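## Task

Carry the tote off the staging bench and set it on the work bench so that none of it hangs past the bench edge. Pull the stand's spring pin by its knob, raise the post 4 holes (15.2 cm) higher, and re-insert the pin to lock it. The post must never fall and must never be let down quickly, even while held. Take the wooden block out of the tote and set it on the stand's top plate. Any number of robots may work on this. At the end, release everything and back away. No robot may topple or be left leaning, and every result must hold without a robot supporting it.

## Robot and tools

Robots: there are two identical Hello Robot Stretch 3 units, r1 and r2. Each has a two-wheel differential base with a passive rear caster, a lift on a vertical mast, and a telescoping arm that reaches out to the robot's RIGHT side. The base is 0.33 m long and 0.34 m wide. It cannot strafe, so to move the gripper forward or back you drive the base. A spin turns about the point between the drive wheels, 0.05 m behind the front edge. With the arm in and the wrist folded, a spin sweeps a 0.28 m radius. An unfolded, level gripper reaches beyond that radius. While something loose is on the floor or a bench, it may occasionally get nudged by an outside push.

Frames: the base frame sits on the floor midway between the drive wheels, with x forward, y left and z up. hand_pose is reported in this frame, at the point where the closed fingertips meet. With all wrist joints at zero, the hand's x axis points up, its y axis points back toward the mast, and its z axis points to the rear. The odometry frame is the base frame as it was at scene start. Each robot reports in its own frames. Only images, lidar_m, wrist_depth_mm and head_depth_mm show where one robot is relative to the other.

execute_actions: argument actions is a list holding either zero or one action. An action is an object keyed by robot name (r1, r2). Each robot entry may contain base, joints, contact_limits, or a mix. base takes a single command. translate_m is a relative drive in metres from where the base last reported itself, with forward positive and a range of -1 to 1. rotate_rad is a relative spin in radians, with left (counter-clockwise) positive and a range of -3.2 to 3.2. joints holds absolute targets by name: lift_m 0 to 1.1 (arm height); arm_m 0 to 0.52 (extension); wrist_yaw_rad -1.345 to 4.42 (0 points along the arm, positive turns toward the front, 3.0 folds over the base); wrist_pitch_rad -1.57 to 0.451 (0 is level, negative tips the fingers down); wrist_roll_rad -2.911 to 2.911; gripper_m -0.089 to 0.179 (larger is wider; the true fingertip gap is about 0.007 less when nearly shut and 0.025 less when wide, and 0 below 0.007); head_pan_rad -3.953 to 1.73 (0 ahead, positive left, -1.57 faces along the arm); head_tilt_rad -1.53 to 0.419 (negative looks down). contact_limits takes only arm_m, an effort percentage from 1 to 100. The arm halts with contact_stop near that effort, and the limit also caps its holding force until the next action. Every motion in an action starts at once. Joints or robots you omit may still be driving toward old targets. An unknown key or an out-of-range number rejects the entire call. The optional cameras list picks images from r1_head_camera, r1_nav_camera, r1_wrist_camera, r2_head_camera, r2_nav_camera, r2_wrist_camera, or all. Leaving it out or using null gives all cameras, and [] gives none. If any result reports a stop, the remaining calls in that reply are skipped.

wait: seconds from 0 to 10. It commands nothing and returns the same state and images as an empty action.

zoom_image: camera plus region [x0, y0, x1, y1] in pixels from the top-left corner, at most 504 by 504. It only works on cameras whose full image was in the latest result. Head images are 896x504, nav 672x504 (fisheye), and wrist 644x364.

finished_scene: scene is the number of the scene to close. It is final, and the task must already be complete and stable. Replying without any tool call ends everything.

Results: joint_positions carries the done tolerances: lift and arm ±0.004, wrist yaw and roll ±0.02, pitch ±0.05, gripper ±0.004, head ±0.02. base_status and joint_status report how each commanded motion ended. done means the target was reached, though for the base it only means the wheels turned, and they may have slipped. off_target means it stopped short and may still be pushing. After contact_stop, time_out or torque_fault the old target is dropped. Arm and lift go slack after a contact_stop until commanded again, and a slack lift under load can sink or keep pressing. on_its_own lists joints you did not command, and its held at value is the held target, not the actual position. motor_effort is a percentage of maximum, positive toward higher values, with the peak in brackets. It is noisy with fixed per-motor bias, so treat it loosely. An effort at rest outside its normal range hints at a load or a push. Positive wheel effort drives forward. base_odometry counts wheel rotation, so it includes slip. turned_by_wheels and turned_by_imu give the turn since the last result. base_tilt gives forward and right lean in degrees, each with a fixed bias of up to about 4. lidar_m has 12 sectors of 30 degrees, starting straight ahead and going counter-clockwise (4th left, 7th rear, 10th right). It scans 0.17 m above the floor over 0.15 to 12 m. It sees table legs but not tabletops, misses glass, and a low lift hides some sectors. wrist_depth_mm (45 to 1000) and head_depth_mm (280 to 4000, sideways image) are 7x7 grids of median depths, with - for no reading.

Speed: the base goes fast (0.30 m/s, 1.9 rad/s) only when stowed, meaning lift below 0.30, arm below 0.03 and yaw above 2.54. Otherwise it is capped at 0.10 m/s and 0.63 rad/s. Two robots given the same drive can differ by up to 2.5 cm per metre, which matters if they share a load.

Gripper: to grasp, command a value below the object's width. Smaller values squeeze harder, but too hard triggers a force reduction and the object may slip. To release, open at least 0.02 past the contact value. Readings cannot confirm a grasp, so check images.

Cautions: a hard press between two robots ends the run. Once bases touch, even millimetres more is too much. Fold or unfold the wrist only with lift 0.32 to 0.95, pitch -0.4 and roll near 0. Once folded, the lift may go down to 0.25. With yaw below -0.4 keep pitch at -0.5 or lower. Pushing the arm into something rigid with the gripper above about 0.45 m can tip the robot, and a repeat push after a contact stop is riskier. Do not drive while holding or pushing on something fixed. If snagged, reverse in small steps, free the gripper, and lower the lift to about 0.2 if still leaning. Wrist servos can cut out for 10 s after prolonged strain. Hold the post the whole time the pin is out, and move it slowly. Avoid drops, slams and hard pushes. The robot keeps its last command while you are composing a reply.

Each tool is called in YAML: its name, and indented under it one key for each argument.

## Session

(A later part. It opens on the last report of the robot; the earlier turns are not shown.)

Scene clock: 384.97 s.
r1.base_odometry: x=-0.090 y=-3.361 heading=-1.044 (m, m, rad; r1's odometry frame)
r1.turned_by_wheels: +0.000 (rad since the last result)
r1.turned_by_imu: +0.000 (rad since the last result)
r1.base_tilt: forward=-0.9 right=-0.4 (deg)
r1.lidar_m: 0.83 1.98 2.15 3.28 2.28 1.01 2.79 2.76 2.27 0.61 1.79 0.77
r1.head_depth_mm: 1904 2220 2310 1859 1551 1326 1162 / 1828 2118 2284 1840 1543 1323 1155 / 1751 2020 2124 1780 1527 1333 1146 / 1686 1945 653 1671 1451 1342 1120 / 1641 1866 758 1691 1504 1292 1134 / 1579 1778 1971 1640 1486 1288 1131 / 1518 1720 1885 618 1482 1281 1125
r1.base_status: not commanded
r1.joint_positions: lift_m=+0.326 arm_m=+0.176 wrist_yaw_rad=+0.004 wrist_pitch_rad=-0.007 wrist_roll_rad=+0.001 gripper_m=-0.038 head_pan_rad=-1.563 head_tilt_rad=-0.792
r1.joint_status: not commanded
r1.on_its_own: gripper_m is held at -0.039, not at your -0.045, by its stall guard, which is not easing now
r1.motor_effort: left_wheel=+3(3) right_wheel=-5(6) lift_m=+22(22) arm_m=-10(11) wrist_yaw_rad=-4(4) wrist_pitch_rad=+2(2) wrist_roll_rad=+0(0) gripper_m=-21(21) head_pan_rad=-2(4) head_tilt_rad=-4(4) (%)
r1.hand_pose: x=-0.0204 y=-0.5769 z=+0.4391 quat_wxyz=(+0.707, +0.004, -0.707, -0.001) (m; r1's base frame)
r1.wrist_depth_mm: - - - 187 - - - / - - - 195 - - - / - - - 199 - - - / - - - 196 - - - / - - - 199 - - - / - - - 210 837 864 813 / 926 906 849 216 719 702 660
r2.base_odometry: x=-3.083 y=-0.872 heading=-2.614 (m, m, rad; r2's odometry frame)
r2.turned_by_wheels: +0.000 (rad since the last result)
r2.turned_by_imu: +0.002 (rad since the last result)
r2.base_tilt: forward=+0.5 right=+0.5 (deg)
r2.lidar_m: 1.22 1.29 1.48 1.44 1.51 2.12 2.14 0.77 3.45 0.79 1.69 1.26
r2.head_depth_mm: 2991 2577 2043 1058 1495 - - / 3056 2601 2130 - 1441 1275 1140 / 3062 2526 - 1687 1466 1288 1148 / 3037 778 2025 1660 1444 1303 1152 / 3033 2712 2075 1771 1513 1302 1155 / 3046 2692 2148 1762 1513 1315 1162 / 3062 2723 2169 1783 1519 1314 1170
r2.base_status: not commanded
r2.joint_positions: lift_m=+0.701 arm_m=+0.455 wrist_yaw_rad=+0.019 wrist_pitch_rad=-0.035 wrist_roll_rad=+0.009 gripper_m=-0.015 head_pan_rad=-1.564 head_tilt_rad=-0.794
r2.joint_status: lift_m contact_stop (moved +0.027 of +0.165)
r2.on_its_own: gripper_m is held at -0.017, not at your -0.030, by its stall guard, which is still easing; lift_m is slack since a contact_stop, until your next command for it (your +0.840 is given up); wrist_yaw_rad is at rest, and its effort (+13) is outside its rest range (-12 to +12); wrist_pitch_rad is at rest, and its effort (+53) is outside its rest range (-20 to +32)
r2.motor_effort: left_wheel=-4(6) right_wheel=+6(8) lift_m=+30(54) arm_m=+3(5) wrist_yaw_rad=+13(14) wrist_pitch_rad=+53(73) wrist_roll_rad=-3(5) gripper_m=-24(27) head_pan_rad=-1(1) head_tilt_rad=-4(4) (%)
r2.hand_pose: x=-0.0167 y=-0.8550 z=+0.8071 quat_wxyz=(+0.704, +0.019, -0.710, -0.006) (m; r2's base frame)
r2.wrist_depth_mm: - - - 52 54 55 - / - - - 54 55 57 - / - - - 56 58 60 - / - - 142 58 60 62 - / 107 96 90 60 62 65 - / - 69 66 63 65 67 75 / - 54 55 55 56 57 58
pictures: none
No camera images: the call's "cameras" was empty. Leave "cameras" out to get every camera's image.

execute_actions:
  actions:
    - {"r2":{"joints":{"lift_m":0.685,"gripper_m":-0.022}},"r1":{"joints":{"gripper_m":-0.05}}}
  cameras: []

execute_actions:
  actions:
    - {"r1":{"joints":{"arm_m":0.171}}}
  cameras: ["r1_wrist_camera","r2_head_camera"]

execute_actions:
  actions:
    - {"r2":{"joints":{"lift_m":0.84}}}
  cameras: []

execute_actions:
  actions:
    - {"r1":{"joints":{"gripper_m":0.07}},"r2":{"joints":{"lift_m":0.89}}}
  cameras: ["r1_head_camera","r1_wrist_camera"]

Scene clock: 386.10 s.
r1.base_odometry: x=-0.090 y=-3.361 heading=-1.044 (m, m, rad; r1's odometry frame)
r1.turned_by_wheels: +0.000 (rad since the last result)
r1.turned_by_imu: +0.000 (rad since the last result)
r1.base_tilt: forward=-0.8 right=-0.3 (deg)
r1.lidar_m: 0.83 1.99 2.15 3.24 2.28 1.01 2.79 2.76 2.26 0.61 1.79 0.77
r1.head_depth_mm: 1902 2218 2306 1843 1543 1324 1162 / 1826 2106 2291 1843 1531 1320 1156 / 1757 2012 2179 1772 1526 1337 1148 / 1692 1939 657 1668 1448 1343 1123 / 1625 1861 1972 1694 1511 1290 1134 / 1572 1789 1984 728 1485 1287 1130 / 1521 1706 1925 619 1477 1278 1126
r1.base_status: not commanded
r1.joint_positions: lift_m=+0.326 arm_m=+0.176 wrist_yaw_rad=+0.004 wrist_pitch_rad=-0.006 wrist_roll_rad=+0.001 gripper_m=-0.049 head_pan_rad=-1.563 head_tilt_rad=-0.792
r1.joint_status: all done
r1.motor_effort: left_wheel=+3(3) right_wheel=-5(5) lift_m=+22(22) arm_m=-10(10) wrist_yaw_rad=-5(4) wrist_pitch_rad=+2(2) wrist_roll_rad=+0(0) gripper_m=-25(75) head_pan_rad=-5(1) head_tilt_rad=-4(5) (%)
r1.hand_pose: x=-0.0204 y=-0.5769 z=+0.4393 quat_wxyz=(+0.707, +0.004, -0.707, -0.001) (m; r1's base frame)
r1.wrist_depth_mm: - - - 187 - - - / - - - 194 - - - / - - - 199 - - - / - - - 196 - - - / - - - 200 - - - / - - - 208 - 872 829 / 942 875 845 219 727 679 668
r2.base_odometry: x=-3.083 y=-0.872 heading=-2.614 (m, m, rad; r2's odometry frame)
r2.turned_by_wheels: +0.000 (rad since the last result)
r2.turned_by_imu: +0.000 (rad since the last result)
r2.base_tilt: forward=+0.5 right=+0.5 (deg)
r2.lidar_m: 1.22 1.29 1.48 1.44 1.50 2.11 2.14 0.77 3.46 0.79 1.69 1.26
r2.head_depth_mm: 3044 2576 2043 1331 1494 - - / 3087 2630 2131 - 1447 1288 1141 / 3050 2621 - 1656 1475 1294 1146 / 3066 788 2046 1665 1451 1301 1154 / 3035 2702 2084 1768 1498 1313 1157 / 3046 2710 2151 1781 1511 1311 1162 / 3033 2740 2169 1782 1513 1322 1170
r2.base_status: not commanded
r2.joint_positions: lift_m=+0.685 arm_m=+0.454 wrist_yaw_rad=+0.014 wrist_pitch_rad=+0.022 wrist_roll_rad=+0.003 gripper_m=-0.021 head_pan_rad=-1.564 head_tilt_rad=-0.794
r2.joint_status: all done
r2.on_its_own: wrist_yaw_rad is at rest, and its effort (+18) is outside its rest range (-12 to +12)
r2.motor_effort: left_wheel=-3(4) right_wheel=+6(7) lift_m=+25(32) arm_m=+12(11) wrist_yaw_rad=+18(18) wrist_pitch_rad=+27(54) wrist_roll_rad=-1(3) gripper_m=-26(70) head_pan_rad=-2(2) head_tilt_rad=-4(4) (%)
r2.hand_pose: x=-0.0178 y=-0.8559 z=+0.8053 quat_wxyz=(+0.706, -0.002, -0.708, +0.012) (m; r2's base frame)
r2.wrist_depth_mm: - - - 56 58 61 - / - - - 58 60 62 - / - - - 59 62 64 - / - - 147 61 63 66 - / 102 90 85 63 65 68 - / - 62 63 64 66 68 69 / - 52 48 50 50 51 52
pictures: none
No camera images: the call's "cameras" was empty. Leave "cameras" out to get every camera's image.

Scene clock: 386.73 s.
r1.base_odometry: x=-0.090 y=-3.361 heading=-1.044 (m, m, rad; r1's odometry frame)
r1.turned_by_wheels: +0.000 (rad since the last result)
r1.turned_by_imu: +0.000 (rad since the last result)
r1.base_tilt: forward=-0.8 right=-0.4 (deg)
r1.lidar_m: 0.83 1.98 2.15 3.25 2.27 1.02 2.79 2.77 2.27 0.61 1.79 0.77
r1.head_depth_mm: 1891 2226 2298 1844 1547 1326 1160 / 1831 2114 2270 1832 1541 1319 1156 / 1757 2022 2184 1763 1513 1334 1147 / 1689 1935 656 1666 1454 1345 1121 / 1638 1863 1999 1691 1506 1291 1132 / 1572 1773 2001 727 1486 1282 1129 / 1506 1714 1925 621 1488 1273 1119
r1.base_status: not commanded
r1.joint_positions: lift_m=+0.326 arm_m=+0.172 wrist_yaw_rad=+0.004 wrist_pitch_rad=-0.006 wrist_roll_rad=+0.001 gripper_m=-0.046 head_pan_rad=-1.563 head_tilt_rad=-0.792
r1.joint_status: all done
r1.motor_effort: left_wheel=+3(3) right_wheel=-5(5) lift_m=+22(22) arm_m=-10(11) wrist_yaw_rad=-5(3) wrist_pitch_rad=+2(2) wrist_roll_rad=+0(0) gripper_m=-22(24) head_pan_rad=-2(2) head_tilt_rad=-4(5) (%)
r1.hand_pose: x=-0.0204 y=-0.5729 z=+0.4394 quat_wxyz=(+0.707, +0.004, -0.707, -0.001) (m; r1's base frame)
r1.wrist_depth_mm: - - - 191 - - - / - - - 198 - - - / - - - 204 - - - / - - - 200 - - - / - - - - - - - / - - - 213 842 888 831 / 915 881 815 221 728 702 666
r2.base_odometry: x=-3.083 y=-0.872 heading=-2.614 (m, m, rad; r2's odometry frame)
r2.turned_by_wheels: +0.000 (rad since the last result)
r2.turned_by_imu: +0.000 (rad since the last result)
r2.base_tilt: forward=+0.4 right=+0.6 (deg)
r2.lidar_m: 1.22 1.28 1.49 1.44 1.51 2.12 2.15 0.77 3.45 0.79 1.68 1.26
r2.head_depth_mm: 3036 2600 2058 1318 1496 - - / 3010 2631 2132 - 1455 1286 1141 / 3047 2638 - 1659 1474 1300 1151 / 3042 786 2065 1669 1456 1303 1149 / 3031 2701 2049 1758 1505 1307 1163 / 3025 2721 2139 1777 1511 1319 1165 / 3043 2714 2168 1784 1520 1321 1171
r2.base_status: not commanded
r2.joint_positions: lift_m=+0.685 arm_m=+0.454 wrist_yaw_rad=+0.014 wrist_pitch_rad=+0.022 wrist_roll_rad=+0.003 gripper_m=-0.017 head_pan_rad=-1.564 head_tilt_rad=-0.794
r2.joint_status: not commanded
r2.on_its_own: wrist_yaw_rad is at rest, and its effort (+18) is outside its rest range (-12 to +12)
r2.motor_effort: left_wheel=-4(4) right_wheel=+6(6) lift_m=+24(25) arm_m=+12(11) wrist_yaw_rad=+18(18) wrist_pitch_rad=+27(27) wrist_roll_rad=-1(1) gripper_m=-24(24) head_pan_rad=-2(1) head_tilt_rad=-4(5) (%)
r2.hand_pose: x=-0.0178 y=-0.8559 z=+0.8053 quat_wxyz=(+0.706, -0.002, -0.708, +0.012) (m; r2's base frame)
r2.wrist_depth_mm: - - - 57 58 60 - / - - - 58 60 62 - / - - - 60 62 64 - / - - 148 61 63 66 - / 102 90 85 63 65 68 - / - 62 63 64 66 68 70 / - 52 48 50 50 51 52
pictures: r1_wrist_camera, r2_head_camera (sideways: a quarter turn clockwise sets it upright)
Images, in order (width x height): r1_wrist_camera 644x364, r2_head_camera 896x504.

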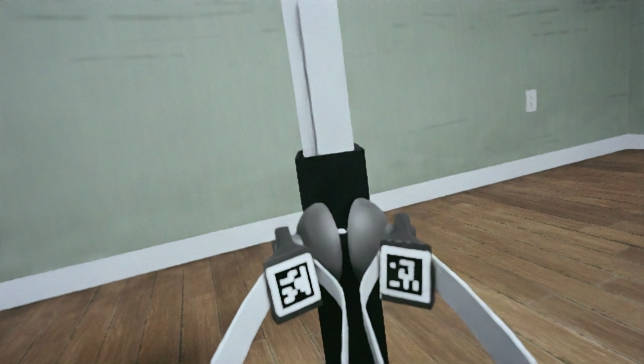

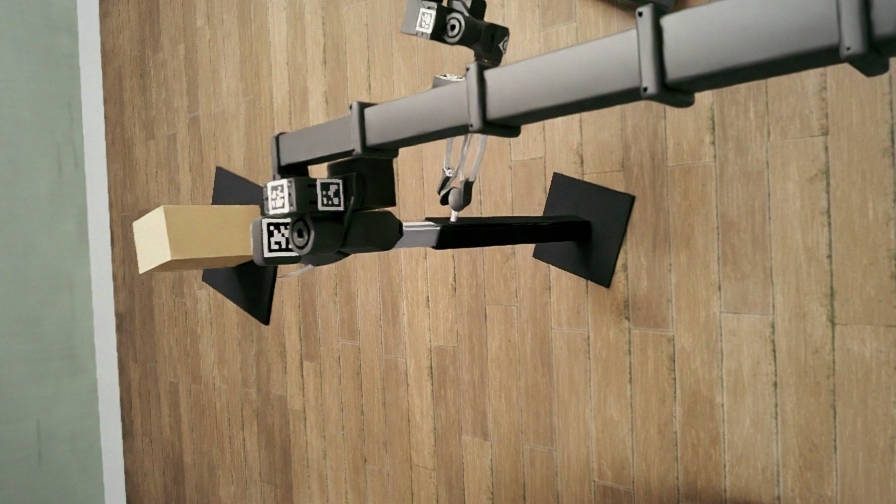

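Scene clock: 388.57 s.
r1.base_odometry: x=-0.090 y=-3.361 heading=-1.044 (m, m, rad; r1's odometry frame)
r1.turned_by_wheels: +0.000 (rad since the last result)
r1.turned_by_imu: +0.000 (rad since the last result)
r1.base_tilt: forward=-1.0 right=-0.4 (deg)
r1.lidar_m: 0.83 1.98 2.15 3.27 2.27 1.01 2.80 2.76 2.27 0.61 1.79 0.77
r1.head_depth_mm: 1907 2230 2300 1846 1548 1321 1164 / 1830 2120 2277 1841 1527 1319 1156 / 1768 2011 2121 1776 1524 1333 1145 / 1680 1943 651 1675 1452 1344 1125 / 1631 1863 760 1693 1501 1290 1138 / 1584 1793 1964 1645 1490 1285 1130 / 1526 1718 1902 618 1475 1282 1122
r1.base_status: not commanded
r1.joint_positions: lift_m=+0.326 arm_m=+0.172 wrist_yaw_rad=+0.004 wrist_pitch_rad=-0.006 wrist_roll_rad=+0.001 gripper_m=-0.043 head_pan_rad=-1.563 head_tilt_rad=-0.792
r1.joint_status: not commanded
r1.on_its_own: gripper_m is held at -0.044, not at your -0.050, by its stall guard, which is not easing now
r1.motor_effort: left_wheel=+3(3) right_wheel=-5(5) lift_m=+22(22) arm_m=-9(9) wrist_yaw_rad=-4(4) wrist_pitch_rad=+2(2) wrist_roll_rad=+0(0) gripper_m=-21(22) head_pan_rad=-5(2) head_tilt_rad=-5(5) (%)
r1.hand_pose: x=-0.0204 y=-0.5729 z=+0.4394 quat_wxyz=(+0.707, +0.004, -0.707, -0.001) (m; r1's base frame)
r1.wrist_depth_mm: - - - 192 - - - / - - - 197 - - - / - - - 203 - - - / - - - 202 - - - / - - - - - - - / - - - 214 847 887 829 / 950 868 838 221 725 688 664
r2.base_odometry: x=-3.083 y=-0.872 heading=-2.614 (m, m, rad; r2's odometry frame)
r2.turned_by_wheels: +0.000 (rad since the last result)
r2.turned_by_imu: +0.000 (rad since the last result)
r2.base_tilt: forward=+0.5 right=+0.6 (deg)
r2.lidar_m: 1.22 1.28 1.49 1.44 1.50 2.11 2.14 0.77 3.46 0.79 1.69 1.26
r2.head_depth_mm: 3015 2556 2050 1055 1495 - - / 3016 2599 2130 - 1451 1279 1139 / 3055 2516 - 1688 1479 1293 1147 / 3061 781 2030 1674 1447 1300 1153 / 3034 2673 2061 1766 1498 1307 1161 / 3024 2744 2147 1781 1506 1320 1163 / 3047 2720 2160 1789 1521 1327 1168
r2.base_status: not commanded
r2.joint_positions: lift_m=+0.703 arm_m=+0.455 wrist_yaw_rad=+0.019 wrist_pitch_rad=-0.042 wrist_roll_rad=+0.008 gripper_m=-0.011 head_pan_rad=-1.564 head_tilt_rad=-0.794
r2.joint_status: lift_m contact_stop (moved +0.018 of +0.155)
r2.on_its_own: gripper_m is held at -0.012, not at your -0.022, by its stall guard, which is not easing now; lift_m is slack since a contact_stop, until your next command for it (your +0.840 is given up); wrist_yaw_rad is at rest, and its effort (+13) is outside its rest range (-12 to +12); wrist_pitch_rad is at rest, and its effort (+57) is outside its rest range (-20 to +32)
r2.motor_effort: left_wheel=-4(6) right_wheel=+7(7) lift_m=+30(54) arm_m=+7(12) wrist_yaw_rad=+13(18) wrist_pitch_rad=+57(77) wrist_roll_rad=-2(6) gripper_m=-23(25) head_pan_rad=-1(1) head_tilt_rad=-4(4) (%)
r2.hand_pose: x=-0.0167 y=-0.8545 z=+0.8066 quat_wxyz=(+0.704, +0.022, -0.709, -0.009) (m; r2's base frame)
r2.wrist_depth_mm: - - - 52 54 56 - / - - - 54 56 58 - / - - - 56 58 60 - / - - 140 59 61 63 - / 106 95 90 61 63 65 - / - 69 66 63 65 68 75 / - 54 55 56 56 57 58
pictures: none
No camera images: the call's "cameras" was empty. Leave "cameras" out to get every camera's image.

not run: a stop came earlier in this reply.

execute_actions:
  actions:
    - {"r2":{"joints":{"lift_m":0.69,"gripper_m":-0.02}},"r1":{"joints":{"gripper_m":0.07}}}
  cameras: []

execute_actions:
  actions:
    - {"r1":{"joints":{"arm_m":0.203}}}
  cameras: []

execute_actions:
  actions:
    - {"r1":{"joints":{"gripper_m":-0.036}}}
  cameras: []

execute_actions:
  actions:
    - {"r1":{"joints":{"arm_m":0.178}}}
  cameras: ["r1_wrist_camera"]

execute_actions:
  actions:
    - {"r2":{"joints":{"lift_m":0.84}}}
  cameras: []

execute_actions:
  actions:
    - {"r1":{"joints":{"gripper_m":0.07}},"r2":{"joints":{"lift_m":0.89}}}
  cameras: ["r1_head_camera","r1_wrist_camera"]

Scene clock: 390.50 s.
r1.base_odometry: x=-0.090 y=-3.361 heading=-1.044 (m, m, rad; r1's odometry frame)
r1.turned_by_wheels: +0.000 (rad since the last result)
r1.turned_by_imu: +0.000 (rad since the last result)
r1.base_tilt: forward=-0.9 right=-0.3 (deg)
r1.lidar_m: 0.83 1.98 2.16 3.27 2.28 1.02 2.80 2.77 2.26 0.61 1.79 0.77
r1.head_depth_mm: 1912 2228 2310 1851 1546 1329 1158 / 1818 2128 2278 1827 1545 1318 1155 / 1757 2020 2200 1788 1519 1337 1149 / 1685 1937 656 1660 1420 1353 1124 / 1632 1859 1994 1695 1496 1286 1142 / 1574 1791 1970 1630 1479 1287 1128 / 1521 1706 1913 628 1481 1280 1128
r1.base_status: not commanded
r1.joint_positions: lift_m=+0.326 arm_m=+0.171 wrist_yaw_rad=+0.003 wrist_pitch_rad=-0.018 wrist_roll_rad=+0.001 gripper_m=+0.070 head_pan_rad=-1.563 head_tilt_rad=-0.792
r1.joint_status: all done
r1.motor_effort: left_wheel=+2(3) right_wheel=-3(5) lift_m=+22(22) arm_m=-5(10) wrist_yaw_rad=-3(4) wrist_pitch_rad=+6(6) wrist_roll_rad=+0(0) gripper_m=+0(85) head_pan_rad=-3(3) head_tilt_rad=-4(5) (%)
r1.hand_pose: x=-0.0206 y=-0.5721 z=+0.4362 quat_wxyz=(+0.707, +0.008, -0.707, -0.006) (m; r1's base frame)
r1.wrist_depth_mm: - - - 191 - - - / - - - 198 - - - / - - - 202 - - - / - - - 202 - - - / - - - 206 - - - / - - - 216 890 845 823 / 934 875 763 708 713 688 666
r2.base_odometry: x=-3.083 y=-0.872 heading=-2.614 (m, m, rad; r2's odometry frame)
r2.turned_by_wheels: +0.000 (rad since the last result)
r2.turned_by_imu: +0.000 (rad since the last result)
r2.base_tilt: forward=+0.4 right=+0.5 (deg)
r2.lidar_m: 1.23 1.28 1.48 1.44 1.51 2.12 2.15 0.77 3.46 0.79 1.69 1.26
r2.head_depth_mm: 3009 2569 2044 1056 1497 - - / 3073 2630 2134 - 1447 1280 1140 / 3040 2637 - 1720 1467 1298 1151 / 3060 786 2051 1663 1448 1304 1154 / 3077 2704 2071 1767 1505 1308 1155 / 3064 2748 2133 1758 1513 1318 1161 / 3005 2754 2162 1787 1519 1309 1167
r2.base_status: not commanded
r2.joint_positions: lift_m=+0.690 arm_m=+0.454 wrist_yaw_rad=+0.014 wrist_pitch_rad=+0.000 wrist_roll_rad=+0.002 gripper_m=-0.013 head_pan_rad=-1.564 head_tilt_rad=-0.794
r2.joint_status: gripper_m off_target (ended at -0.013, target -0.020); the others done
r2.on_its_own: gripper_m is held at -0.014, not at your -0.020, by its stall guard, which is still easing; wrist_yaw_rad is at rest, and its effort (+18) is outside its rest range (-12 to +12); wrist_pitch_rad is at rest, and its effort (+37) is outside its rest range (-20 to +32)
r2.motor_effort: left_wheel=-4(4) right_wheel=+7(7) lift_m=+26(29) arm_m=+13(13) wrist_yaw_rad=+18(19) wrist_pitch_rad=+37(57) wrist_roll_rad=-1(3) gripper_m=-3(66) head_pan_rad=-2(2) head_tilt_rad=-4(4) (%)
r2.hand_pose: x=-0.0179 y=-0.8554 z=+0.8047 quat_wxyz=(+0.707, +0.005, -0.708, +0.005) (m; r2's base frame)
r2.wrist_depth_mm: - - - 56 58 59 - / - - - 57 59 61 - / - - - 59 61 63 - / - - 144 61 63 66 - / 102 91 86 63 65 68 - / - 64 63 64 66 69 72 / - 52 50 51 52 53 54
pictures: none
No camera images: the call's "cameras" was empty. Leave "cameras" out to get every camera's image.

Scene clock: 391.73 s.
r1.base_odometry: x=-0.090 y=-3.361 heading=-1.044 (m, m, rad; r1's odometry frame)
r1.turned_by_wheels: +0.000 (rad since the last result)
r1.turned_by_imu: +0.000 (rad since the last result)
r1.base_tilt: forward=-1.0 right=-0.5 (deg)
r1.lidar_m: 0.83 1.99 2.16 3.27 2.27 1.01 2.80 2.76 2.27 0.61 1.79 0.77
r1.head_depth_mm: 1898 2235 2284 1847 1558 1325 1158 / 1843 2118 2282 1842 1540 1314 1155 / 1755 2027 2195 1768 1514 1341 1145 / 1688 1942 656 1670 1418 - 1130 / 1625 1844 1977 1699 1494 1292 1141 / 1570 1781 1975 1644 1482 1289 1130 / 1518 1721 1891 628 1479 1284 1121
r1.base_status: not commanded
r1.joint_positions: lift_m=+0.326 arm_m=+0.203 wrist_yaw_rad=+0.003 wrist_pitch_rad=-0.019 wrist_roll_rad=+0.001 gripper_m=+0.070 head_pan_rad=-1.563 head_tilt_rad=-0.792
r1.joint_status: all done
r1.motor_effort: left_wheel=+2(3) right_wheel=-3(3) lift_m=+22(22) arm_m=+6(2) wrist_yaw_rad=-3(3) wrist_pitch_rad=+5(6) wrist_roll_rad=+0(0) gripper_m=+0(0) head_pan_rad=-3(2) head_tilt_rad=-5(4) (%)
r1.hand_pose: x=-0.0208 y=-0.6033 z=+0.4361 quat_wxyz=(+0.707, +0.008, -0.707, -0.006) (m; r1's base frame)
r1.wrist_depth_mm: - - - 161 - - - / - - - 167 - - - / - - - 171 - - - / - - - 169 - - - / - - - 175 - - - / - - - 144 862 839 786 / 931 889 771 189 696 682 664
r2.base_odometry: x=-3.083 y=-0.872 heading=-2.614 (m, m, rad; r2's odometry frame)
r2.turned_by_wheels: +0.000 (rad since the last result)
r2.turned_by_imu: +0.000 (rad since the last result)
r2.base_tilt: forward=+0.5 right=+0.5 (deg)
r2.lidar_m: 1.22 1.28 1.48 1.44 1.50 2.12 2.14 0.77 3.45 0.79 1.69 1.26
r2.head_depth_mm: 3036 2572 2055 1052 1491 - - / 3077 2602 2133 - 1450 1278 1143 / 3071 2612 - 1681 1476 1291 1148 / 3027 786 2064 1679 1448 1300 1152 / 3054 2694 2065 1757 1512 1307 1163 / 3035 2727 2139 1753 1507 1321 1163 / 3023 2772 2148 1782 1520 1322 1167
r2.base_status: not commanded
r2.joint_positions: lift_m=+0.690 arm_m=+0.454 wrist_yaw_rad=+0.014 wrist_pitch_rad=+0.000 wrist_roll_rad=+0.002 gripper_m=-0.013 head_pan_rad=-1.564 head_tilt_rad=-0.794
r2.joint_status: not commanded
r2.on_its_own: gripper_m is held at -0.014, not at your -0.020, by its stall guard, which is not easing now; wrist_yaw_rad is at rest, and its effort (+19) is outside its rest range (-12 to +12); wrist_pitch_rad is at rest, and its effort (+38) is outside its rest range (-20 to +32)
r2.motor_effort: left_wheel=-5(5) right_wheel=+7(7) lift_m=+26(25) arm_m=+13(13) wrist_yaw_rad=+19(19) wrist_pitch_rad=+38(38) wrist_roll_rad=+0(0) gripper_m=-23(23) head_pan_rad=-2(1) head_tilt_rad=-3(5) (%)
r2.hand_pose: x=-0.0179 y=-0.8554 z=+0.8047 quat_wxyz=(+0.707, +0.005, -0.708, +0.005) (m; r2's base frame)
r2.wrist_depth_mm: - - - 56 58 59 - / - - - 57 59 61 - / - - - 59 61 63 - / - - 144 61 63 66 - / 102 91 86 63 65 68 - / - 64 63 64 66 69 71 / - 52 50 51 52 53 54
pictures: none
No camera images: the call's "cameras" was empty. Leave "cameras" out to get every camera's image.

Scene clock: 393.27 s.
r1.base_odometry: x=-0.090 y=-3.361 heading=-1.044 (m, m, rad; r1's odometry frame)
r1.turned_by_wheels: +0.000 (rad since the last result)
r1.turned_by_imu: +0.000 (rad since the last result)
r1.base_tilt: forward=-0.9 right=-0.5 (deg)
r1.lidar_m: 0.83 1.98 2.16 3.28 2.27 1.02 2.80 2.76 2.27 0.61 1.79 0.77
r1.head_depth_mm: 1918 2222 2316 1839 1548 1325 1166 / 1816 2116 2275 1828 1537 1321 1151 / 1763 2030 2205 1763 1520 1339 1153 / 1688 1935 658 1660 1420 - 1125 / 1614 1857 1986 1708 1508 1286 1136 / 1573 1774 1976 1621 1488 1283 1133 / 1526 1722 1903 630 1479 1277 1124
r1.base_status: not commanded
r1.joint_positions: lift_m=+0.326 arm_m=+0.202 wrist_yaw_rad=+0.007 wrist_pitch_rad=-0.020 wrist_roll_rad=+0.000 gripper_m=-0.035 head_pan_rad=-1.563 head_tilt_rad=-0.792
r1.joint_status: all done
r1.motor_effort: left_wheel=+2(3) right_wheel=-3(4) lift_m=+22(22) arm_m=+7(7) wrist_yaw_rad=-7(8) wrist_pitch_rad=+6(6) wrist_roll_rad=+0(0) gripper_m=-24(100) head_pan_rad=-3(2) head_tilt_rad=-4(4) (%)
r1.hand_pose: x=-0.0197 y=-0.6032 z=+0.4359 quat_wxyz=(+0.707, +0.010, -0.707, -0.005) (m; r1's base frame)
r1.wrist_depth_mm: - - - 162 - - - / - - - 167 - - - / - - - 173 - - - / - - - 170 - - - / - - - 174 - - - / - - - 144 184 861 802 / 909 859 780 190 681 683 652
r2.base_odometry: x=-3.083 y=-0.872 heading=-2.614 (m, m, rad; r2's odometry frame)
r2.turned_by_wheels: +0.000 (rad since the last result)
r2.turned_by_imu: +0.000 (rad since the last result)
r2.base_tilt: forward=+0.5 right=+0.5 (deg)
r2.lidar_m: 1.22 1.28 1.48 1.44 1.50 2.11 2.14 0.77 3.45 0.79 1.69 1.26
r2.head_depth_mm: 3021 2591 2051 1055 1501 - - / 3057 2623 2133 - 1446 1279 1140 / 3027 2610 - 1681 1480 1289 1147 / 3050 786 2068 1676 1447 1298 1156 / 3072 2705 2059 1755 1506 1314 1160 / 3076 2746 2148 1777 1511 1311 1161 / 3034 2780 2177 1785 1521 1316 1168
r2.base_status: not commanded
r2.joint_positions: lift_m=+0.690 arm_m=+0.454 wrist_yaw_rad=+0.014 wrist_pitch_rad=+0.000 wrist_roll_rad=+0.002 gripper_m=-0.013 head_pan_rad=-1.564 head_tilt_rad=-0.794
r2.joint_status: not commanded
r2.on_its_own: gripper_m is held at -0.014, not at your -0.020, by its stall guard, which is not easing now; wrist_yaw_rad is at rest, and its effort (+18) is outside its rest range (-12 to +12); wrist_pitch_rad is at rest, and its effort (+37) is outside its rest range (-20 to +32)
r2.motor_effort: left_wheel=-5(5) right_wheel=+7(7) lift_m=+26(25) arm_m=+13(13) wrist_yaw_rad=+18(19) wrist_pitch_rad=+37(38) wrist_roll_rad=+0(0) gripper_m=-23(22) head_pan_rad=-1(2) head_tilt_rad=-4(3) (%)
r2.hand_pose: x=-0.0179 y=-0.8554 z=+0.8047 quat_wxyz=(+0.707, +0.005, -0.708, +0.005) (m; r2's base frame)
r2.wrist_depth_mm: - - - 56 58 60 - / - - - 57 59 61 - / - - - 59 61 63 - / - - 143 61 63 66 - / 102 91 86 63 65 68 - / - 64 63 64 66 69 72 / - 52 50 51 52 53 54
pictures: none
No camera images: the call's "cameras" was empty. Leave "cameras" out to get every camera's image.

Scene clock: 394.40 s.
r1.base_odometry: x=-0.090 y=-3.361 heading=-1.044 (m, m, rad; r1's odometry frame)
r1.turned_by_wheels: +0.000 (rad since the last result)
r1.turned_by_imu: +0.000 (rad since the last result)
r1.base_tilt: forward=-1.0 right=-0.4 (deg)
r1.lidar_m: 0.83 1.99 2.16 3.25 2.28 1.01 2.79 2.76 2.27 0.61 1.79 0.77
r1.head_depth_mm: 1913 2230 2304 1847 1545 1330 1162 / 1820 2122 2275 1838 1537 1319 1157 / 1753 2024 2180 1771 1523 1337 1140 / 1692 1932 669 1666 1435 1345 1124 / 1635 1857 2008 1690 1505 1293 1142 / 1578 1786 1996 728 1486 1284 1132 / 1515 1711 1914 619 1476 1277 1126
r1.base_status: not commanded
r1.joint_positions: lift_m=+0.326 arm_m=+0.179 wrist_yaw_rad=+0.006 wrist_pitch_rad=+0.000 wrist_roll_rad=-0.003 gripper_m=-0.032 head_pan_rad=-1.563 head_tilt_rad=-0.792
r1.joint_status: all done
r1.motor_effort: left_wheel=+3(4) right_wheel=-4(6) lift_m=+22(22) arm_m=-11(21) wrist_yaw_rad=-6(9) wrist_pitch_rad=+0(6) wrist_roll_rad=+1(1) gripper_m=-20(25) head_pan_rad=-3(4) head_tilt_rad=-4(4) (%)
r1.hand_pose: x=-0.0200 y=-0.5802 z=+0.4409 quat_wxyz=(+0.708, +0.002, -0.706, +0.002) (m; r1's base frame)
r1.wrist_depth_mm: - - - 186 - - - / - - - 191 - - - / - - - 197 - - - / - - - 194 - - - / - - - 197 - - - / - - - 161 - 894 848 / 932 864 821 213 732 726 682
r2.base_odometry: x=-3.083 y=-0.872 heading=-2.614 (m, m, rad; r2's odometry frame)
r2.turned_by_wheels: +0.000 (rad since the last result)
r2.turned_by_imu: +0.000 (rad since the last result)
r2.base_tilt: forward=+0.5 right=+0.7 (deg)
r2.lidar_m: 1.22 1.28 1.48 1.44 1.50 2.12 2.14 0.77 3.46 0.79 1.68 1.26
r2.head_depth_mm: 3024 2571 2065 1054 1500 - - / 3073 2631 2142 - 1452 1272 1139 / 3080 2607 - 1700 1471 1303 1144 / 3039 798 1991 1658 1440 1298 1156 / 3080 2667 2120 1753 1497 1313 1158 / 3047 2722 2153 1776 1516 1313 1164 / 3028 2744 2149 1774 1514 1318 1169
r2.base_status: not commanded
r2.joint_positions: lift_m=+0.690 arm_m=+0.454 wrist_yaw_rad=+0.017 wrist_pitch_rad=-0.037 wrist_roll_rad=+0.002 gripper_m=-0.013 head_pan_rad=-1.564 head_tilt_rad=-0.794
r2.joint_status: not commanded
r2.on_its_own: gripper_m is held at -0.014, not at your -0.020, by its stall guard, which is not easing now; wrist_yaw_rad is at rest, and its effort (+16) is outside its rest range (-12 to +12); wrist_pitch_rad is at rest, and its effort (+55) is outside its rest range (-20 to +32)
r2.motor_effort: left_wheel=-4(4) right_wheel=+6(7) lift_m=+31(32) arm_m=+13(13) wrist_yaw_rad=+16(18) wrist_pitch_rad=+55(61) wrist_roll_rad=-1(1) gripper_m=-23(23) head_pan_rad=-2(2) head_tilt_rad=-3(4) (%)
r2.hand_pose: x=-0.0172 y=-0.8543 z=+0.7950 quat_wxyz=(+0.707, +0.019, -0.707, -0.007) (m; r2's base frame)
r2.wrist_depth_mm: - - - 53 54 56 - / - - - 55 56 58 - / - - - 57 58 61 - / - - 140 59 61 63 - / 101 94 89 61 63 66 - / - 68 66 63 65 68 76 / - 54 54 55 56 57 58
pictures: r1_wrist_camera
Images, in order (width x height): r1_wrist_camera 644x364.

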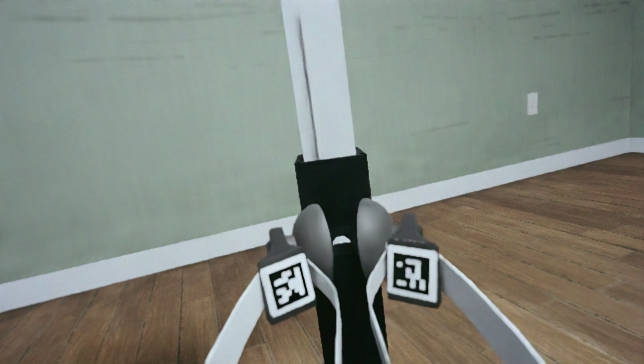

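Scene clock: 396.23 s.
r1.base_odometry: x=-0.090 y=-3.361 heading=-1.044 (m, m, rad; r1's odometry frame)
r1.turned_by_wheels: +0.000 (rad since the last result)
r1.turned_by_imu: +0.000 (rad since the last result)
r1.base_tilt: forward=-0.8 right=-0.4 (deg)
r1.lidar_m: 0.83 1.99 2.15 3.27 2.28 1.01 2.80 2.77 2.27 0.61 1.79 0.77
r1.head_depth_mm: 1908 2252 2303 1854 1541 1335 1162 / 1832 2107 2270 1843 1537 1316 1156 / 1760 2031 2119 1777 1525 1341 1141 / 1683 1947 652 1670 1433 1347 1130 / 1627 1843 759 1694 1505 1286 1137 / 1568 1783 1969 1645 1497 1288 1131 / 1512 1707 1900 620 1485 1278 1127
r1.base_status: not commanded
r1.joint_positions: lift_m=+0.326 arm_m=+0.179 wrist_yaw_rad=+0.006 wrist_pitch_rad=+0.000 wrist_roll_rad=-0.003 gripper_m=-0.032 head_pan_rad=-1.563 head_tilt_rad=-0.792
r1.joint_status: not commanded
r1.motor_effort: left_wheel=+3(3) right_wheel=-4(4) lift_m=+22(22) arm_m=-11(12) wrist_yaw_rad=-6(6) wrist_pitch_rad=+0(0) wrist_roll_rad=+1(1) gripper_m=-19(20) head_pan_rad=-2(2) head_tilt_rad=-5(5) (%)
r1.hand_pose: x=-0.0200 y=-0.5801 z=+0.4409 quat_wxyz=(+0.708, +0.002, -0.706, +0.002) (m; r1's base frame)
r1.wrist_depth_mm: - - - 185 - - - / - - - 191 - - - / - - - 197 - - - / - - - 194 - - - / - - - 197 - - - / - - - 164 - 905 831 / 945 898 859 214 748 714 667
r2.base_odometry: x=-3.083 y=-0.872 heading=-2.614 (m, m, rad; r2's odometry frame)
r2.turned_by_wheels: +0.000 (rad since the last result)
r2.turned_by_imu: +0.000 (rad since the last result)
r2.base_tilt: forward=+0.5 right=+0.6 (deg)
r2.lidar_m: 1.22 1.29 1.48 1.44 1.51 2.11 2.14 0.77 3.45 0.79 1.69 1.26
r2.head_depth_mm: 3034 2585 2061 1057 1494 - - / 3028 2573 2122 - 1447 1277 1140 / 3076 2535 - 1694 1473 1293 1151 / 3057 779 2017 1662 1455 1299 1152 / 3070 2689 2068 1761 1504 1313 1154 / 3043 2715 2148 1776 1516 1316 1164 / 3036 2760 2158 1778 1516 1317 1171
r2.base_status: not commanded
r2.joint_positions: lift_m=+0.703 arm_m=+0.454 wrist_yaw_rad=+0.018 wrist_pitch_rad=-0.047 wrist_roll_rad=+0.008 gripper_m=-0.013 head_pan_rad=-1.564 head_tilt_rad=-0.794
r2.joint_status: lift_m contact_stop (moved +0.014 of +0.150)
r2.on_its_own: gripper_m is held at -0.014, not at your -0.020, by its stall guard, which is not easing now; lift_m is slack since a contact_stop, until your next command for it (your +0.840 is given up); wrist_yaw_rad is at rest, and its effort (+15) is outside its rest range (-12 to +12); wrist_pitch_rad is at rest, and its effort (+59) is outside its rest range (-20 to +32)
r2.motor_effort: left_wheel=-4(5) right_wheel=+7(7) lift_m=+30(54) arm_m=+9(13) wrist_yaw_rad=+15(16) wrist_pitch_rad=+59(78) wrist_roll_rad=-3(6) gripper_m=-23(23) head_pan_rad=-3(2) head_tilt_rad=-4(4) (%)
r2.hand_pose: x=-0.0169 y=-0.8542 z=+0.8060 quat_wxyz=(+0.704, +0.023, -0.709, -0.011) (m; r2's base frame)
r2.wrist_depth_mm: - - - 53 54 56 - / - - - 55 56 58 - / - - - 57 58 61 - / - - 138 59 61 63 - / 105 94 89 61 64 66 - / - 69 66 64 66 69 75 / - 54 55 55 56 57 58
pictures: none
No camera images: the call's "cameras" was empty. Leave "cameras" out to get every camera's image.

not run: a stop came earlier in this reply.

execute_actions:
  actions:
    - {"r1":{"joints":{"arm_m":0.15}},"r2":{"joints":{"lift_m":0.69}}}
  cameras: ["r1_wrist_camera","r2_head_camera"]

execute_actions:
  actions:
    - {"r2":{"joints":{"lift_m":0.76}}}
  cameras: ["r1_wrist_camera","r2_head_camera"]

Scene clock: 397.73 s.
r1.base_odometry: x=-0.090 y=-3.361 heading=-1.044 (m, m, rad; r1's odometry frame)
r1.turned_by_wheels: +0.000 (rad since the last result)
r1.turned_by_imu: +0.000 (rad since the last result)
r1.base_tilt: forward=-0.9 right=-0.4 (deg)
r1.lidar_m: 0.83 1.98 2.15 3.26 2.27 1.01 2.80 2.77 2.28 0.61 1.79 0.77
r1.head_depth_mm: 1905 2243 2301 1853 1551 1330 1165 / 1829 2115 2276 1834 1535 1317 1155 / 1757 2025 2187 1754 1519 1313 1133 / 1692 1930 656 1669 1453 1320 1111 / 1632 1850 1987 1696 1503 1290 1136 / 1567 1783 1973 1633 1487 1285 1129 / 1511 1726 1892 628 1481 1278 1129
r1.base_status: not commanded
r1.joint_positions: lift_m=+0.326 arm_m=+0.150 wrist_yaw_rad=+0.003 wrist_pitch_rad=-0.018 wrist_roll_rad=-0.002 gripper_m=-0.032 head_pan_rad=-1.563 head_tilt_rad=-0.792
r1.joint_status: all done
r1.motor_effort: left_wheel=+1(3) right_wheel=-1(4) lift_m=+22(22) arm_m=-4(13) wrist_yaw_rad=-2(6) wrist_pitch_rad=+5(6) wrist_roll_rad=+1(1) gripper_m=-12(19) head_pan_rad=-2(4) head_tilt_rad=-4(4) (%)
r1.hand_pose: x=-0.0207 y=-0.5511 z=+0.4362 quat_wxyz=(+0.708, +0.008, -0.706, -0.006) (m; r1's base frame)
r1.wrist_depth_mm: - - - 211 - - - / - - - 220 - - - / - - - 222 - - - / - - - 223 - - - / - - - - - - - / - - - - 957 856 793 / 915 835 800 708 685 685 660
r2.base_odometry: x=-3.083 y=-0.872 heading=-2.614 (m, m, rad; r2's odometry frame)
r2.turned_by_wheels: +0.000 (rad since the last result)
r2.turned_by_imu: +0.000 (rad since the last result)
r2.base_tilt: forward=+0.5 right=+0.5 (deg)
r2.lidar_m: 1.22 1.28 1.48 1.44 1.51 2.11 2.14 0.77 3.45 0.79 1.68 1.26
r2.head_depth_mm: 3045 2596 2063 1628 1492 - - / 3031 2604 2141 - 1447 1275 1142 / 3064 2610 - 1728 1475 1301 1153 / 3066 788 2059 1661 1453 1296 1152 / 3069 2683 2058 1762 1498 1301 1154 / 3020 2728 2121 1785 1517 1317 1164 / 3026 2748 2162 1778 1523 1322 1170
r2.base_status: not commanded
r2.joint_positions: lift_m=+0.690 arm_m=+0.454 wrist_yaw_rad=+0.014 wrist_pitch_rad=-0.002 wrist_roll_rad=+0.002 gripper_m=-0.013 head_pan_rad=-1.564 head_tilt_rad=-0.794
r2.joint_status: all done
r2.on_its_own: gripper_m is held at -0.014, not at your -0.020, by its stall guard, which is not easing now; arm_m is at rest, and its effort (+16) is outside its rest range (-14 to +14); wrist_yaw_rad is at rest, and its effort (+18) is outside its rest range (-12 to +12); wrist_pitch_rad is at rest, and its effort (+39) is outside its rest range (-20 to +32)
r2.motor_effort: left_wheel=-5(5) right_wheel=+8(8) lift_m=+26(30) arm_m=+16(16) wrist_yaw_rad=+18(18) wrist_pitch_rad=+39(59) wrist_roll_rad=+0(3) gripper_m=-23(23) head_pan_rad=-1(2) head_tilt_rad=-4(4) (%)
r2.hand_pose: x=-0.0178 y=-0.8551 z=+0.8042 quat_wxyz=(+0.707, +0.006, -0.708, +0.004) (m; r2's base frame)
r2.wrist_depth_mm: - - - 56 58 60 - / - - - 58 60 62 - / - - - 60 62 64 - / - - 142 62 64 66 - / 97 90 85 64 66 68 - / - 64 64 65 67 69 71 / - 53 50 50 51 52 53
pictures: r1_wrist_camera, r2_head_camera (sideways: a quarter turn clockwise sets it upright)
Images, in order (width x height): r1_wrist_camera 644x364, r2_head_camera 896x504.

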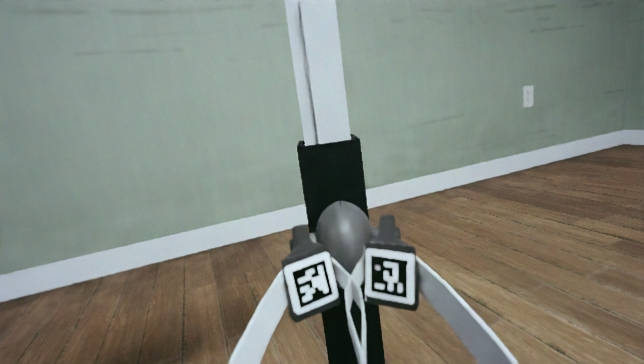

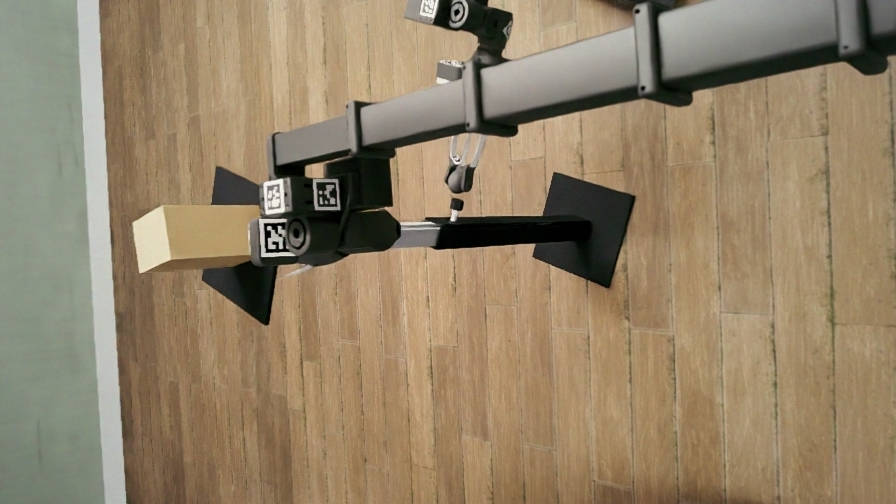

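Scene clock: 399.63 s.
r1.base_odometry: x=-0.090 y=-3.361 heading=-1.044 (m, m, rad; r1's odometry frame)
r1.turned_by_wheels: +0.000 (rad since the last result)
r1.turned_by_imu: +0.000 (rad since the last result)
r1.base_tilt: forward=-1.0 right=-0.5 (deg)
r1.lidar_m: 0.83 1.98 2.15 3.27 2.27 1.02 2.80 2.76 2.27 0.61 1.80 0.77
r1.head_depth_mm: 1892 2227 2304 1840 1551 1328 1164 / 1833 2111 2276 1839 1536 1322 1157 / 1754 2037 2117 1763 1529 1309 1132 / 1686 1923 653 1675 1447 1322 1104 / 1627 1855 758 1697 1497 1295 1139 / 1568 1782 1971 1641 1489 1285 1130 / 1525 1727 1900 619 1487 1279 1125
r1.base_status: not commanded
r1.joint_positions: lift_m=+0.326 arm_m=+0.150 wrist_yaw_rad=+0.003 wrist_pitch_rad=-0.018 wrist_roll_rad=-0.002 gripper_m=-0.032 head_pan_rad=-1.563 head_tilt_rad=-0.792
r1.joint_status: not commanded
r1.motor_effort: left_wheel=+1(1) right_wheel=-1(0) lift_m=+22(22) arm_m=-4(4) wrist_yaw_rad=-2(3) wrist_pitch_rad=+5(6) wrist_roll_rad=+1(1) gripper_m=-12(12) head_pan_rad=-1(4) head_tilt_rad=-5(4) (%)
r1.hand_pose: x=-0.0207 y=-0.5511 z=+0.4362 quat_wxyz=(+0.708, +0.008, -0.706, -0.006) (m; r1's base frame)
r1.wrist_depth_mm: - - - 212 - - - / - - - 220 - - - / - - - 224 - - - / - - - 223 - - - / - - - - - - - / - - - - 912 860 811 / 883 864 808 703 690 673 668
r2.base_odometry: x=-3.083 y=-0.872 heading=-2.614 (m, m, rad; r2's odometry frame)
r2.turned_by_wheels: +0.000 (rad since the last result)
r2.turned_by_imu: +0.000 (rad since the last result)
r2.base_tilt: forward=+0.5 right=+0.4 (deg)
r2.lidar_m: 1.22 1.28 1.48 1.44 1.51 2.11 2.14 0.77 3.45 0.79 1.68 1.26
r2.head_depth_mm: 3016 2558 2056 1624 1500 - - / 3052 2614 2124 - 1453 1290 1143 / 3057 2543 - 1743 1476 1287 1148 / 3050 783 2014 1669 1445 1300 1157 / 3057 2690 2083 1761 1504 1306 1156 / 3006 2722 2151 1784 1515 1317 1164 / 2995 2750 2157 1788 1522 1322 1169
r2.base_status: not commanded
r2.joint_positions: lift_m=+0.704 arm_m=+0.454 wrist_yaw_rad=+0.018 wrist_pitch_rad=-0.049 wrist_roll_rad=+0.008 gripper_m=-0.013 head_pan_rad=-1.564 head_tilt_rad=-0.794
r2.joint_status: lift_m contact_stop (moved +0.014 of +0.070)
r2.on_its_own: gripper_m is held at -0.014, not at your -0.020, by its stall guard, which is not easing now; lift_m is slack since a contact_stop, until your next command for it (your +0.760 is given up); wrist_yaw_rad is at rest, and its effort (+14) is outside its rest range (-12 to +12); wrist_pitch_rad is at rest, and its effort (+60) is outside its rest range (-20 to +32)
r2.motor_effort: left_wheel=-4(5) right_wheel=+7(8) lift_m=+30(54) arm_m=+10(16) wrist_yaw_rad=+14(18) wrist_pitch_rad=+60(81) wrist_roll_rad=-3(6) gripper_m=-23(23) head_pan_rad=-1(2) head_tilt_rad=-4(4) (%)
r2.hand_pose: x=-0.0169 y=-0.8540 z=+0.8055 quat_wxyz=(+0.704, +0.024, -0.709, -0.012) (m; r2's base frame)
r2.wrist_depth_mm: - - - 53 54 56 - / - - - 55 56 58 - / - - - 57 59 61 - / - - 137 59 61 63 - / 100 94 89 62 64 66 - / - 68 66 64 66 69 74 / - 54 55 55 56 57 57
pictures: r1_wrist_camera, r2_head_camera (sideways: a quarter turn clockwise sets it upright)
Images, in order (width x height): r1_wrist_camera 644x364, r2_head_camera 896x504.

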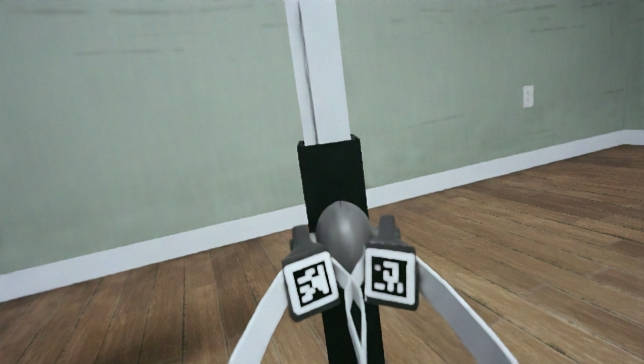

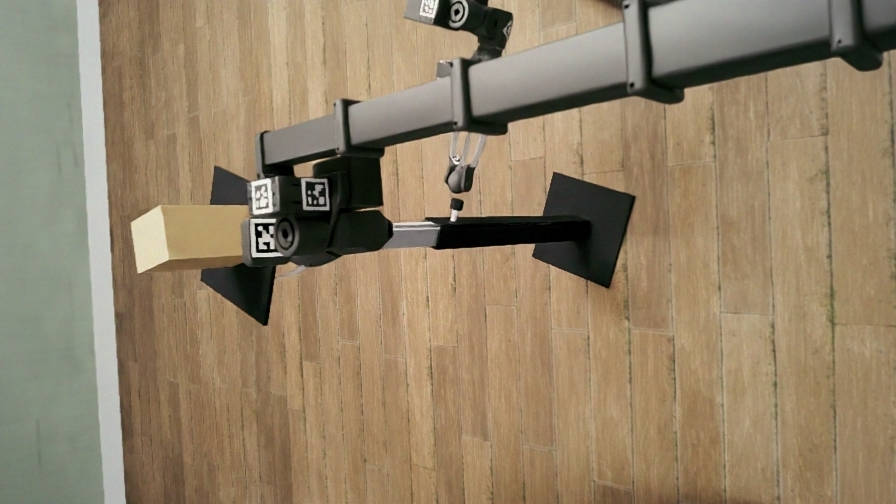

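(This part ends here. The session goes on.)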